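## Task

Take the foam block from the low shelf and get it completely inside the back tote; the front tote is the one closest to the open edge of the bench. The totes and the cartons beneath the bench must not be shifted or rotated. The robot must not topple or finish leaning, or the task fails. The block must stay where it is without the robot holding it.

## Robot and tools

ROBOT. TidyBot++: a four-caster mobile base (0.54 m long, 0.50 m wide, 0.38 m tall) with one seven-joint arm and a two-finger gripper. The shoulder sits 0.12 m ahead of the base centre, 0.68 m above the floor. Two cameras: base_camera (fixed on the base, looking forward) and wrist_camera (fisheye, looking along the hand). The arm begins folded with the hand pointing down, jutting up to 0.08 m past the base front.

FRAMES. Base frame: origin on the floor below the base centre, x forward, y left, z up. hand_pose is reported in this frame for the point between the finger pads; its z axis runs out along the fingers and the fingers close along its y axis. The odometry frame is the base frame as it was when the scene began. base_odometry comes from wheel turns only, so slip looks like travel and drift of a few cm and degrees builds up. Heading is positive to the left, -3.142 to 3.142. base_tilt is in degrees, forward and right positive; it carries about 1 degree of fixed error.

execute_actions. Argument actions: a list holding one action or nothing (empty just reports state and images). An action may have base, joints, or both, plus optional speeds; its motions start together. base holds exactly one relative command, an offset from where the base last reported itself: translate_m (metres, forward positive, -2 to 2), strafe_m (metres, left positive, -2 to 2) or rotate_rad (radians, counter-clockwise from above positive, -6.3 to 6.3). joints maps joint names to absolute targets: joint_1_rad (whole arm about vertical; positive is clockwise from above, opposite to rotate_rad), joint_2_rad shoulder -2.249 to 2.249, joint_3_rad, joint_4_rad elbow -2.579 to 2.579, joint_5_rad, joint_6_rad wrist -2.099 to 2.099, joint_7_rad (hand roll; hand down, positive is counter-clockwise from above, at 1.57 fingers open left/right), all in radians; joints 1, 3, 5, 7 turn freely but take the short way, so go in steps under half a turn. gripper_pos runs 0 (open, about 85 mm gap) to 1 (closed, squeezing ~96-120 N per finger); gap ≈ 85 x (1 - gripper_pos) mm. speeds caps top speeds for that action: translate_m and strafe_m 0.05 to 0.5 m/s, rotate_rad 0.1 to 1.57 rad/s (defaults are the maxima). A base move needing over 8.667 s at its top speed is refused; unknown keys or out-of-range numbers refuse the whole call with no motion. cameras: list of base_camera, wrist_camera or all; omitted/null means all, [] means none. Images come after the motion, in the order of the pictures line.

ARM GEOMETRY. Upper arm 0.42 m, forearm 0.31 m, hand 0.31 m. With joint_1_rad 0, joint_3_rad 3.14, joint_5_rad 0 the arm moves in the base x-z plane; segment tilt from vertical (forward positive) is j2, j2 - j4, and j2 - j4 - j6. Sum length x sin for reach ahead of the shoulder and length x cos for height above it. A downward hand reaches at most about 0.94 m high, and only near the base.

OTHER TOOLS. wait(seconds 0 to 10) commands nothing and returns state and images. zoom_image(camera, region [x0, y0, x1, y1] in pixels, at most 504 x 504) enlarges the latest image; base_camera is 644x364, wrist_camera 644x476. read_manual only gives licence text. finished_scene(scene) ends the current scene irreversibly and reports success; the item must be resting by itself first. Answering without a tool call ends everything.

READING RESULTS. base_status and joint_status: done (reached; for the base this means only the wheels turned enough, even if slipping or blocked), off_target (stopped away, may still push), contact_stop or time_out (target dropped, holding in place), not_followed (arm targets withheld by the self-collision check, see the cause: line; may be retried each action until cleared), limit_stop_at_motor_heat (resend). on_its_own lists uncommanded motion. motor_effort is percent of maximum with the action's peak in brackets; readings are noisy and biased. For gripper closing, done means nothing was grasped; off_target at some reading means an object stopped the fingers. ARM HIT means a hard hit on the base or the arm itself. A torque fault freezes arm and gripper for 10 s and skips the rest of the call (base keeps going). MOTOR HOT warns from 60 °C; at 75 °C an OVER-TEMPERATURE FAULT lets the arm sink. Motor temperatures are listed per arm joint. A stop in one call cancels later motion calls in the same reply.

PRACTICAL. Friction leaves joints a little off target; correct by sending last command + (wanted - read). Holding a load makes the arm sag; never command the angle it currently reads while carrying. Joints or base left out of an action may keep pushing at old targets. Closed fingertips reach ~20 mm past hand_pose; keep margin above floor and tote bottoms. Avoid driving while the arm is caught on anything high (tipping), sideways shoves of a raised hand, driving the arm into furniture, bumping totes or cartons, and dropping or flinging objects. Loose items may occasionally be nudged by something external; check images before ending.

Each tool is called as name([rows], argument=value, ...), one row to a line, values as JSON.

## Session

execute_actions([
  {"joints":{"joint_2_rad":-0.3,"joint_4_rad":-1.5,"joint_6_rad":-0.8,"joint_5_rad":0.04}},
])

Scene clock: 2.33 s.
Motor temperatures (°C, as the motors report them): [30 30 30 35 32 35 37]
base_odometry: x=+0.000 y=+0.000 heading=+0.000 (m, m, rad; odometry frame)
base_tilt: forward=+0.0 right=-0.2 (deg)
base_status: not commanded
joint_positions: joint_1_rad=-0.035 joint_2_rad=-0.301 joint_3_rad=+3.138 joint_4_rad=-1.515 joint_5_rad=-0.005 joint_6_rad=-0.823 joint_7_rad=+1.614 gripper_pos=+0.000
joint_status: all done
motor_effort: joint_1_rad=-1(1) joint_2_rad=-10(10) joint_3_rad=+1(1) joint_4_rad=+18(19) joint_5_rad=+1(0) joint_6_rad=+8(8) joint_7_rad=-1(1) (%)
hand_pose: x=+0.5665 y=+0.0201 z=+1.0533 quat_wxyz=(-0.001, +0.851, +0.034, +0.524) (m; base frame)
pictures: base_camera, wrist_camera
Images, in order (width x height): base_camera 644x364, wrist_camera 644x476.

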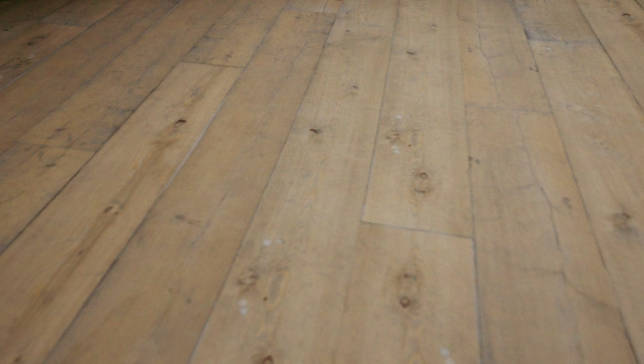

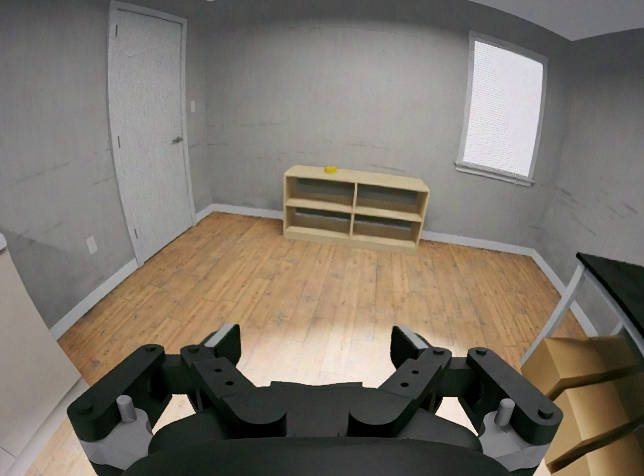

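execute_actions([
  {"base":{"translate_m":2.0},"joints":{"joint_1_rad":0.005,"joint_2_rad":0.1,"joint_4_rad":-1.3,"joint_6_rad":-1.2,"joint_7_rad":1.55}},
])

Scene clock: 7.93 s.
Motor temperatures (°C, as the motors report them): [30 30 30 35 32 35 37]
base_odometry: x=+2.000 y=-0.003 heading=-0.001 (m, m, rad; odometry frame)
base_tilt: forward=-0.1 right=-0.2 (deg)
base_status: done
joint_positions: joint_1_rad=-0.006 joint_2_rad=+0.105 joint_3_rad=+3.138 joint_4_rad=-1.317 joint_5_rad=-0.004 joint_6_rad=-1.177 joint_7_rad=+1.580 gripper_pos=+0.000
joint_status: all done
motor_effort: joint_1_rad=-1(0) joint_2_rad=-23(27) joint_3_rad=+0(2) joint_4_rad=+17(19) joint_5_rad=+0(1) joint_6_rad=+5(8) joint_7_rad=-1(0) (%)
hand_pose: x=+0.6346 y=+0.0075 z=+0.8801 quat_wxyz=(-0.002, +0.963, +0.009, +0.268) (m; base frame)
pictures: base_camera, wrist_camera
Images, in order (width x height): base_camera 644x364, wrist_camera 644x476.

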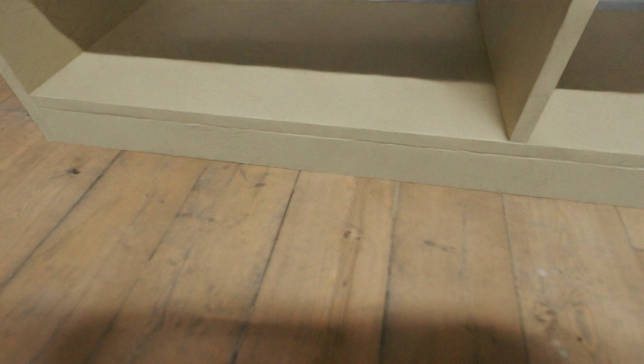

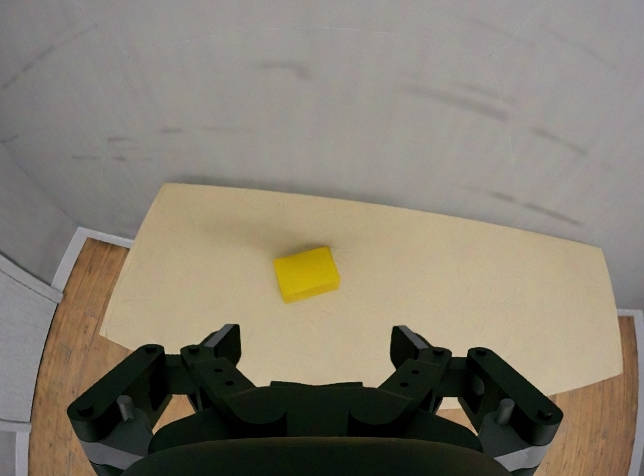

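execute_actions([
  {"base":{"translate_m":0.195},"joints":{"joint_1_rad":-0.035,"joint_2_rad":0.38,"joint_4_rad":-1.27,"joint_6_rad":-1.51,"joint_7_rad":0.22}},
], cameras=["wrist_camera"])

Scene clock: 10.03 s.
Motor temperatures (°C, as the motors report them): [30 30 30 35 32 35 37]
base_odometry: x=+2.195 y=-0.004 heading=-0.002 (m, m, rad; odometry frame)
base_tilt: forward=+0.0 right=-0.2 (deg)
base_status: done
joint_positions: joint_1_rad=-0.025 joint_2_rad=+0.382 joint_3_rad=+3.138 joint_4_rad=-1.289 joint_5_rad=-0.003 joint_6_rad=-1.487 joint_7_rad=+0.235 gripper_pos=+0.000
joint_status: all done
motor_effort: joint_1_rad=-1(1) joint_2_rad=-30(34) joint_3_rad=+1(1) joint_4_rad=+14(17) joint_5_rad=+0(1) joint_6_rad=+0(5) joint_7_rad=-1(1) (%)
hand_pose: x=+0.5833 y=+0.0152 z=+0.7298 quat_wxyz=(+0.003, +0.794, -0.608, -0.008) (m; base frame)
pictures: wrist_camera
Images, in order (width x height): wrist_camera 644x476.

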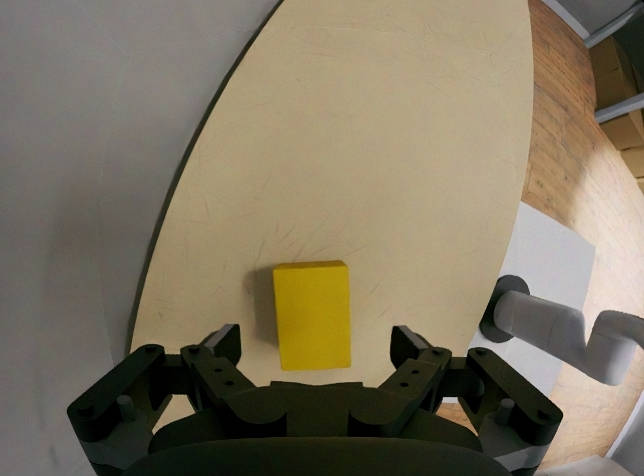

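Well aligned. Descend.

execute_actions([
  {"joints":{"joint_2_rad":0.40,"joint_4_rad":-1.467,"joint_6_rad":-1.275,"joint_7_rad":0.29}},
], cameras=["wrist_camera"])

execute_actions([
  {"joints":{"joint_2_rad":0.42,"joint_4_rad":-1.534,"joint_6_rad":-1.19}},
], cameras=["wrist_camera"])

Scene clock: 11.40 s.
Motor temperatures (°C, as the motors report them): [30 30 30 35 32 35 37]
base_odometry: x=+2.195 y=-0.004 heading=-0.002 (m, m, rad; odometry frame)
base_tilt: forward=+0.0 right=-0.2 (deg)
base_status: not commanded
joint_positions: joint_1_rad=-0.025 joint_2_rad=+0.394 joint_3_rad=+3.138 joint_4_rad=-1.452 joint_5_rad=-0.003 joint_6_rad=-1.298 joint_7_rad=+0.261 gripper_pos=+0.000
joint_status: all done
motor_effort: joint_1_rad=-1(1) joint_2_rad=-30(32) joint_3_rad=+1(0) joint_4_rad=+14(15) joint_5_rad=+1(1) joint_6_rad=+1(0) joint_7_rad=-1(1) (%)
hand_pose: x=+0.5820 y=+0.0152 z=+0.6736 quat_wxyz=(-0.001, +0.801, -0.598, -0.002) (m; base frame)
pictures: wrist_camera
Images, in order (width x height): wrist_camera 644x476.

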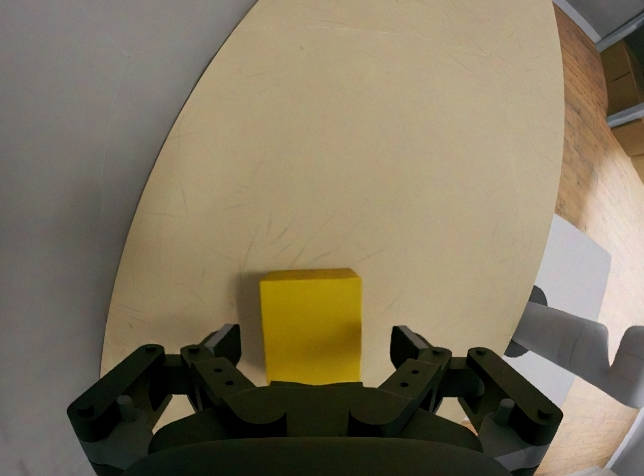

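Scene clock: 12.27 s.
Motor temperatures (°C, as the motors report them): [30 30 30 35 32 35 37]
base_odometry: x=+2.195 y=-0.004 heading=-0.002 (m, m, rad; odometry frame)
base_tilt: forward=+0.0 right=-0.2 (deg)
base_status: not commanded
joint_positions: joint_1_rad=-0.025 joint_2_rad=+0.412 joint_3_rad=+3.138 joint_4_rad=-1.520 joint_5_rad=-0.003 joint_6_rad=-1.213 joint_7_rad=+0.261 gripper_pos=+0.000
joint_status: all done
motor_effort: joint_1_rad=-1(1) joint_2_rad=-30(31) joint_3_rad=-1(0) joint_4_rad=+14(15) joint_5_rad=+1(1) joint_6_rad=+0(1) joint_7_rad=-1(0) (%)
hand_pose: x=+0.5804 y=+0.0152 z=+0.6448 quat_wxyz=(-0.001, +0.801, -0.598, -0.003) (m; base frame)
pictures: wrist_camera
Images, in order (width x height): wrist_camera 644x476.

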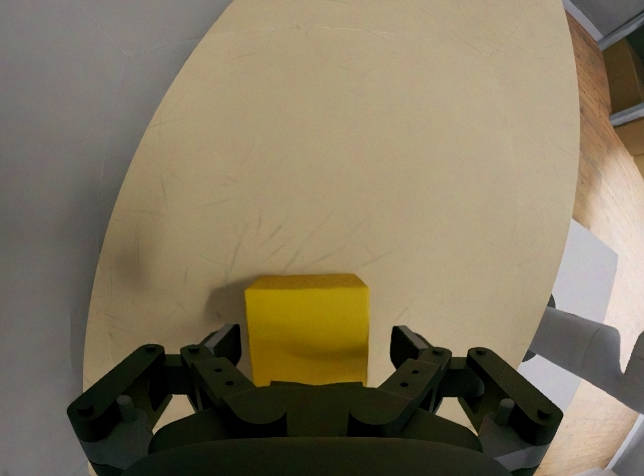

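execute_actions([
  {"joints":{"joint_2_rad":0.43,"joint_4_rad":-1.552,"joint_6_rad":-1.15,"gripper_pos":1}},
], cameras=[])

execute_actions([
  {"joints":{"joint_2_rad":0.1,"joint_4_rad":-1.4,"joint_6_rad":-1.1}},
], cameras=[])

execute_actions([
  {"base":{"translate_m":-1.5},"joints":{"joint_1_rad":0.01,"joint_2_rad":-0.3,"joint_4_rad":-1.4,"joint_6_rad":-1.0,"joint_7_rad":1.6}},
], cameras=[])

execute_actions([
  {"base":{"rotate_rad":-1.79}},
])

Scene clock: 13.60 s.
Motor temperatures (°C, as the motors report them): [30 30 30 35 32 35 37]
base_odometry: x=+2.195 y=-0.004 heading=-0.002 (m, m, rad; odometry frame)
base_tilt: forward=+0.0 right=-0.2 (deg)
base_status: not commanded
joint_positions: joint_1_rad=-0.025 joint_2_rad=+0.413 joint_3_rad=+3.138 joint_4_rad=-1.537 joint_5_rad=-0.003 joint_6_rad=-1.172 joint_7_rad=+0.261 gripper_pos=+0.381
joint_status: gripper_pos off_target (ended at +0.381, target +1.000); the others done
motor_effort: joint_1_rad=-1(1) joint_2_rad=-25(31) joint_3_rad=+0(0) joint_4_rad=+10(14) joint_5_rad=+1(0) joint_6_rad=+1(5) joint_7_rad=-1(1) (%)
hand_pose: x=+0.5858 y=+0.0152 z=+0.6396 quat_wxyz=(-0.008, +0.801, -0.598, +0.006) (m; base frame)
pictures: none
No camera images: the call's "cameras" was empty. Leave "cameras" out to get every camera's image.

Scene clock: 15.23 s.
Motor temperatures (°C, as the motors report them): [30 30 30 35 32 35 37]
base_odometry: x=+2.195 y=-0.004 heading=-0.002 (m, m, rad; odometry frame)
base_tilt: forward=+0.0 right=-0.2 (deg)
base_status: not commanded
joint_positions: joint_1_rad=-0.025 joint_2_rad=+0.098 joint_3_rad=+3.138 joint_4_rad=-1.413 joint_5_rad=-0.003 joint_6_rad=-1.125 joint_7_rad=+0.261 gripper_pos=+0.381
joint_status: all done
motor_effort: joint_1_rad=+0(1) joint_2_rad=-23(34) joint_3_rad=+1(1) joint_4_rad=+17(18) joint_5_rad=+0(1) joint_6_rad=+5(5) joint_7_rad=-1(1) (%)
hand_pose: x=+0.6243 y=+0.0163 z=+0.8469 quat_wxyz=(-0.156, +0.776, -0.579, +0.195) (m; base frame)
pictures: none
No camera images: the call's "cameras" was empty. Leave "cameras" out to get every camera's image.

Scene clock: 19.73 s.
Motor temperatures (°C, as the motors report them): [30 30 30 35 32 35 37]
base_odometry: x=+0.695 y=+0.002 heading=-0.003 (m, m, rad; odometry frame)
base_tilt: forward=-0.1 right=-0.2 (deg)
base_status: done
joint_positions: joint_1_rad=-0.001 joint_2_rad=-0.302 joint_3_rad=+3.138 joint_4_rad=-1.413 joint_5_rad=-0.002 joint_6_rad=-1.025 joint_7_rad=+1.578 gripper_pos=+0.381
joint_status: all done
motor_effort: joint_1_rad=-1(0) joint_2_rad=-9(28) joint_3_rad=+0(1) joint_4_rad=+18(18) joint_5_rad=+1(1) joint_6_rad=+9(8) joint_7_rad=-1(1) (%)
hand_pose: x=+0.5384 y=+0.0042 z=+1.0566 quat_wxyz=(+0.000, +0.876, +0.006, +0.482) (m; base frame)
pictures: none
No camera images: the call's "cameras" was empty. Leave "cameras" out to get every camera's image.

Scene clock: 22.17 s.
Motor temperatures (°C, as the motors report them): [30 30 30 35 32 35 37]
base_odometry: x=+0.695 y=+0.002 heading=-1.793 (m, m, rad; odometry frame)
base_tilt: forward=-0.1 right=-0.2 (deg)
base_status: done
joint_positions: joint_1_rad=+0.005 joint_2_rad=-0.300 joint_3_rad=+3.138 joint_4_rad=-1.413 joint_5_rad=+0.000 joint_6_rad=-1.024 joint_7_rad=+1.578 gripper_pos=+0.381
joint_status: not commanded
motor_effort: joint_1_rad=-1(1) joint_2_rad=-9(12) joint_3_rad=+1(3) joint_4_rad=+18(18) joint_5_rad=+0(1) joint_6_rad=+8(7) joint_7_rad=-1(1) (%)
hand_pose: x=+0.5394 y=+0.0012 z=+1.0558 quat_wxyz=(+0.003, +0.876, +0.003, +0.481) (m; base frame)
pictures: base_camera, wrist_camera
Images, in order (width x height): base_camera 644x364, wrist_camera 644x476.

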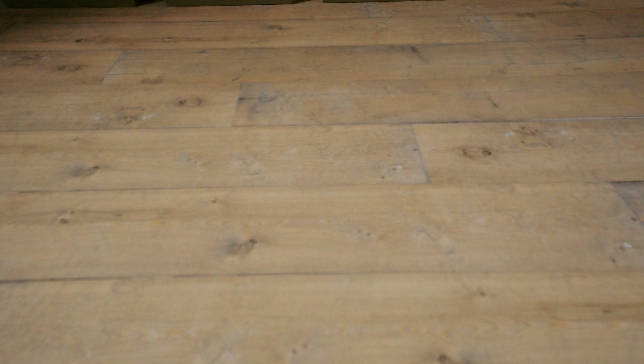

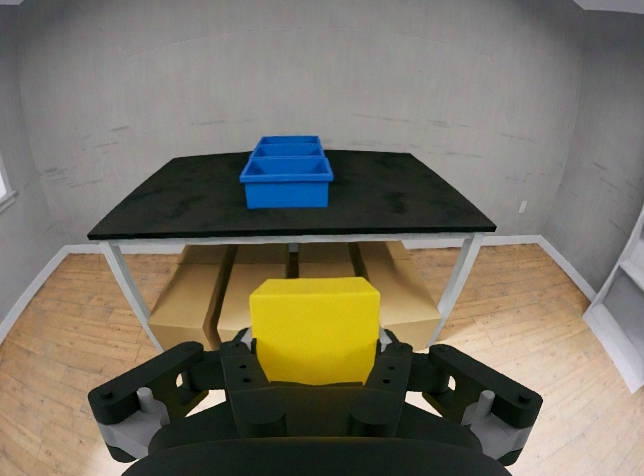

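execute_actions([
  {"base":{"rotate_rad":0.06}},
], cameras=[])

execute_actions([
  {"base":{"translate_m":0.7},"joints":{"joint_2_rad":0.1,"joint_6_rad":-1.5,"joint_4_rad":-0.64}},
])

Scene clock: 24.87 s.
Motor temperatures (°C, as the motors report them): [30 30 30 35 32 36 37]
base_odometry: x=+0.695 y=+0.002 heading=-1.734 (m, m, rad; odometry frame)
base_tilt: forward=+0.0 right=-0.1 (deg)
base_status: done
joint_positions: joint_1_rad=+0.006 joint_2_rad=-0.300 joint_3_rad=+3.136 joint_4_rad=-1.413 joint_5_rad=+0.000 joint_6_rad=-1.024 joint_7_rad=+1.578 gripper_pos=+0.381
joint_status: not commanded
motor_effort: joint_1_rad=-1(1) joint_2_rad=-10(10) joint_3_rad=+1(4) joint_4_rad=+18(18) joint_5_rad=+0(2) joint_6_rad=+8(8) joint_7_rad=-1(1) (%)
hand_pose: x=+0.5394 y=+0.0017 z=+1.0558 quat_wxyz=(+0.003, +0.876, +0.004, +0.481) (m; base frame)
pictures: none
No camera images: the call's "cameras" was empty. Leave "cameras" out to get every camera's image.

Scene clock: 27.63 s.
Motor temperatures (°C, as the motors report them): [30 30 30 35 32 36 37]
base_odometry: x=+0.580 y=-0.689 heading=-1.734 (m, m, rad; odometry frame)
base_tilt: forward=+0.0 right=-0.2 (deg)
base_status: done
joint_positions: joint_1_rad=+0.006 joint_2_rad=+0.107 joint_3_rad=+3.136 joint_4_rad=-0.661 joint_5_rad=+0.000 joint_6_rad=-1.477 joint_7_rad=+1.578 gripper_pos=+0.381
joint_status: all done
motor_effort: joint_1_rad=-1(1) joint_2_rad=-20(25) joint_3_rad=+0(1) joint_4_rad=+14(19) joint_5_rad=+0(0) joint_6_rad=+8(9) joint_7_rad=-1(1) (%)
hand_pose: x=+0.6255 y=+0.0009 z=+1.1319 quat_wxyz=(+0.002, +0.901, +0.003, +0.433) (m; base frame)
pictures: base_camera, wrist_camera
Images, in order (width x height): base_camera 644x364, wrist_camera 644x476.

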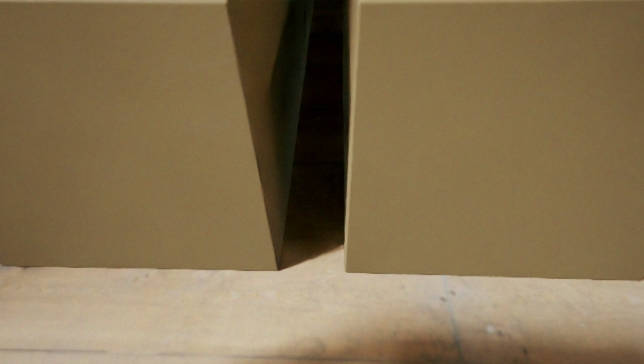

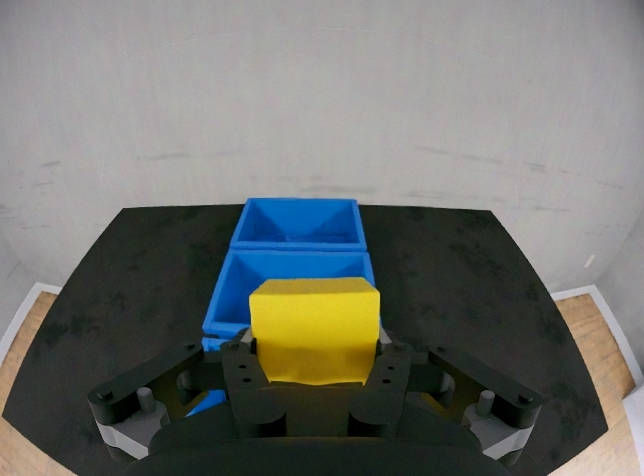

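execute_actions([
  {"base":{"translate_m":0.145},"speeds":{"translate_m":0.15},"joints":{"joint_1_rad":-0.045,"joint_2_rad":0.65,"joint_6_rad":-0.75,"joint_4_rad":-0.51}},
])

execute_actions([
  {"joints":{"joint_2_rad":0.76}},
], cameras=["wrist_camera"])

Scene clock: 30.30 s.
Motor temperatures (°C, as the motors report them): [30 30 30 35 32 36 37]
base_odometry: x=+0.556 y=-0.832 heading=-1.736 (m, m, rad; odometry frame)
base_tilt: forward=+0.0 right=-0.2 (deg)
base_status: done
joint_positions: joint_1_rad=-0.035 joint_2_rad=+0.654 joint_3_rad=+3.136 joint_4_rad=-0.528 joint_5_rad=+0.000 joint_6_rad=-0.776 joint_7_rad=+1.578 gripper_pos=+0.381
joint_status: all done
motor_effort: joint_1_rad=-1(1) joint_2_rad=-43(50) joint_3_rad=+0(1) joint_4_rad=+19(21) joint_5_rad=+1(0) joint_6_rad=+9(8) joint_7_rad=-1(1) (%)
hand_pose: x=+0.9533 y=+0.0330 z=+1.0177 quat_wxyz=(-0.010, +0.830, +0.019, +0.558) (m; base frame)
pictures: base_camera, wrist_camera
Images, in order (width x height): base_camera 644x364, wrist_camera 644x476.

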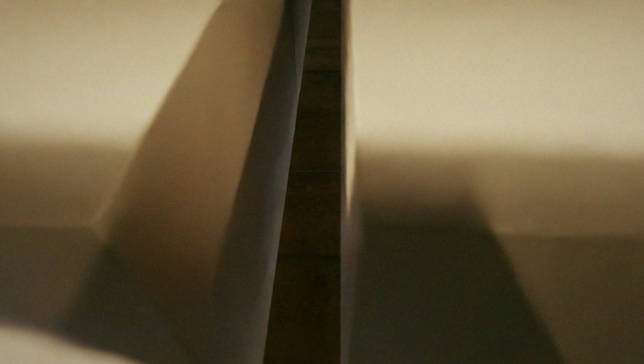

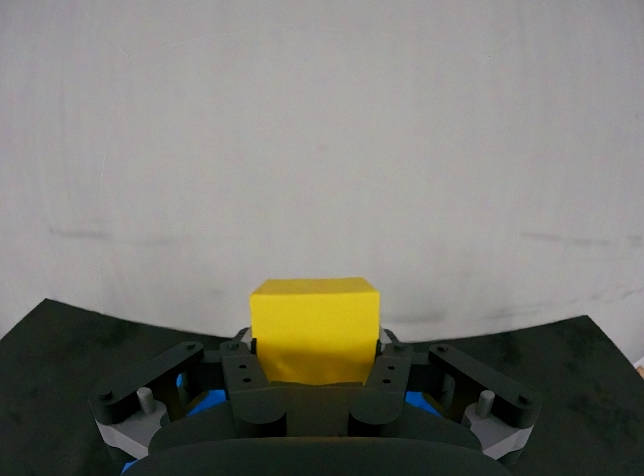

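Scene clock: 31.70 s.
Motor temperatures (°C, as the motors report them): [30 30 30 35 32 36 37]
base_odometry: x=+0.556 y=-0.832 heading=-1.736 (m, m, rad; odometry frame)
base_tilt: forward=+0.0 right=-0.2 (deg)
base_status: not commanded
joint_positions: joint_1_rad=-0.035 joint_2_rad=+0.769 joint_3_rad=+3.136 joint_4_rad=-0.522 joint_5_rad=+0.000 joint_6_rad=-0.774 joint_7_rad=+1.578 gripper_pos=+0.381
joint_status: all done
motor_effort: joint_1_rad=+0(1) joint_2_rad=-47(52) joint_3_rad=-1(1) joint_4_rad=+19(21) joint_5_rad=+0(0) joint_6_rad=+8(9) joint_7_rad=-2(1) (%)
hand_pose: x=+0.9869 y=+0.0342 z=+0.9235 quat_wxyz=(-0.010, +0.858, +0.019, +0.513) (m; base frame)
pictures: wrist_camera
Images, in order (width x height): wrist_camera 644x476.

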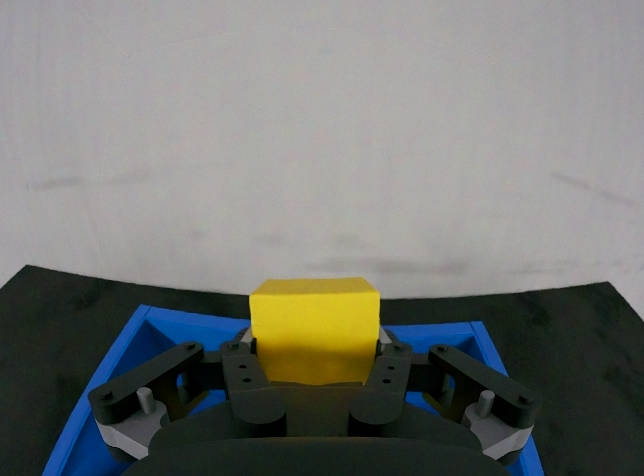

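execute_actions([
  {"joints":{"joint_6_rad":-1.04}},
], cameras=["wrist_camera"])

Scene clock: 32.63 s.
Motor temperatures (°C, as the motors report them): [30 30 30 35 32 36 37]
base_odometry: x=+0.556 y=-0.832 heading=-1.736 (m, m, rad; odometry frame)
base_tilt: forward=+0.0 right=-0.2 (deg)
base_status: not commanded
joint_positions: joint_1_rad=-0.035 joint_2_rad=+0.769 joint_3_rad=+3.136 joint_4_rad=-0.520 joint_5_rad=+0.000 joint_6_rad=-1.041 joint_7_rad=+1.578 gripper_pos=+0.381
joint_status: all done
motor_effort: joint_1_rad=-1(0) joint_2_rad=-45(48) joint_3_rad=+0(0) joint_4_rad=+18(20) joint_5_rad=+1(0) joint_6_rad=+6(8) joint_7_rad=-1(0) (%)
hand_pose: x=+0.9385 y=+0.0326 z=+0.8574 quat_wxyz=(-0.008, +0.919, +0.021, +0.395) (m; base frame)
pictures: wrist_camera
Images, in order (width x height): wrist_camera 644x476.

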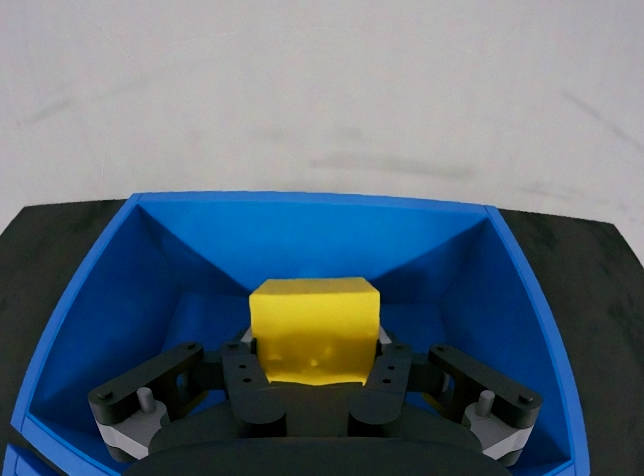

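execute_actions([
  {"joints":{"joint_2_rad":0.815,"joint_4_rad":-0.44,"joint_6_rad":-1.08}},
], cameras=[])

execute_actions([
  {"joints":{"gripper_pos":0.1}},
], cameras=["wrist_camera"])

execute_actions([
  {"joints":{"joint_2_rad":0.5,"joint_6_rad":-1.3}},
], cameras=["wrist_camera"])

Scene clock: 33.70 s.
Motor temperatures (°C, as the motors report them): [30 30 30 35 32 36 37]
base_odometry: x=+0.556 y=-0.832 heading=-1.736 (m, m, rad; odometry frame)
base_tilt: forward=+0.0 right=-0.2 (deg)
base_status: not commanded
joint_positions: joint_1_rad=-0.035 joint_2_rad=+0.809 joint_3_rad=+3.136 joint_4_rad=-0.456 joint_5_rad=+0.000 joint_6_rad=-1.057 joint_7_rad=+1.578 gripper_pos=+0.381
joint_status: all done
motor_effort: joint_1_rad=-1(0) joint_2_rad=-46(47) joint_3_rad=+0(0) joint_4_rad=+18(19) joint_5_rad=+1(0) joint_6_rad=+7(6) joint_7_rad=+0(1) (%)
hand_pose: x=+0.9499 y=+0.0329 z=+0.8546 quat_wxyz=(-0.008, +0.917, +0.020, +0.398) (m; base frame)
pictures: none
No camera images: the call's "cameras" was empty. Leave "cameras" out to get every camera's image.

Scene clock: 34.73 s.
Motor temperatures (°C, as the motors report them): [30 31 30 35 32 36 37]
base_odometry: x=+0.556 y=-0.832 heading=-1.736 (m, m, rad; odometry frame)
base_tilt: forward=+0.0 right=-0.2 (deg)
base_status: not commanded
joint_positions: joint_1_rad=-0.035 joint_2_rad=+0.809 joint_3_rad=+3.136 joint_4_rad=-0.456 joint_5_rad=+0.000 joint_6_rad=-1.057 joint_7_rad=+1.578 gripper_pos=+0.100
joint_status: all done
motor_effort: joint_1_rad=-1(1) joint_2_rad=-46(47) joint_3_rad=+0(0) joint_4_rad=+18(18) joint_5_rad=+1(1) joint_6_rad=+6(7) joint_7_rad=-1(1) (%)
hand_pose: x=+0.9499 y=+0.0329 z=+0.8546 quat_wxyz=(-0.008, +0.917, +0.020, +0.398) (m; base frame)
pictures: wrist_camera
Images, in order (width x height): wrist_camera 644x476.

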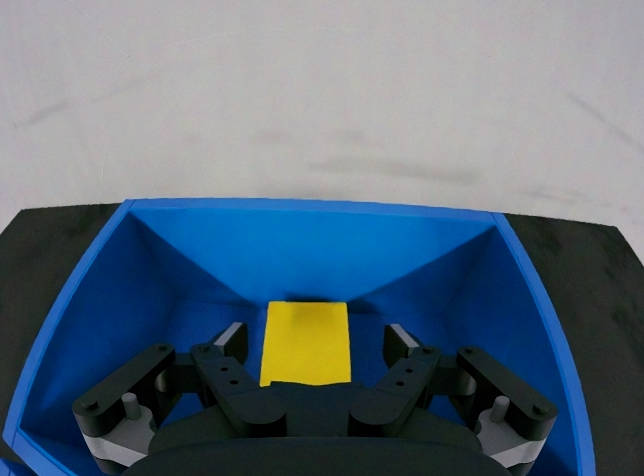

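Scene clock: 36.57 s.
Motor temperatures (°C, as the motors report them): [30 31 30 35 32 36 37]
base_odometry: x=+0.556 y=-0.832 heading=-1.735 (m, m, rad; odometry frame)
base_tilt: forward=+0.0 right=-0.2 (deg)
base_status: not commanded
joint_positions: joint_1_rad=-0.035 joint_2_rad=+0.498 joint_3_rad=+3.136 joint_4_rad=-0.445 joint_5_rad=+0.000 joint_6_rad=-1.275 joint_7_rad=+1.578 gripper_pos=+0.100
joint_status: all done
motor_effort: joint_1_rad=-1(1) joint_2_rad=-36(50) joint_3_rad=+1(0) joint_4_rad=+16(19) joint_5_rad=+1(1) joint_6_rad=+7(8) joint_7_rad=-1(1) (%)
hand_pose: x=+0.8220 y=+0.0284 z=+1.0489 quat_wxyz=(-0.008, +0.895, +0.021, +0.446) (m; base frame)
pictures: wrist_camera
Images, in order (width x height): wrist_camera 644x476.

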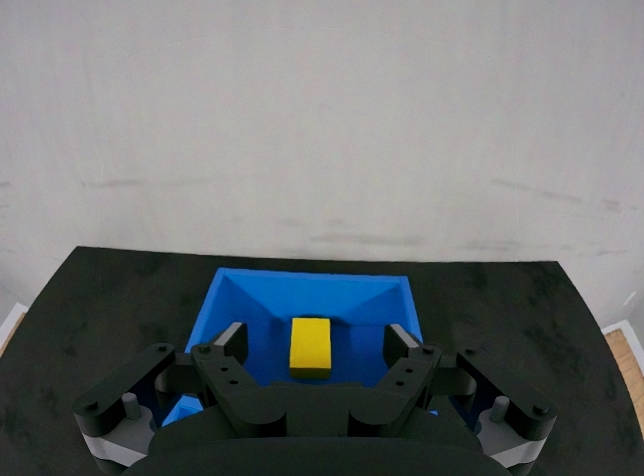

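finished_scene(scene=2)

The scene is finished: the task was done.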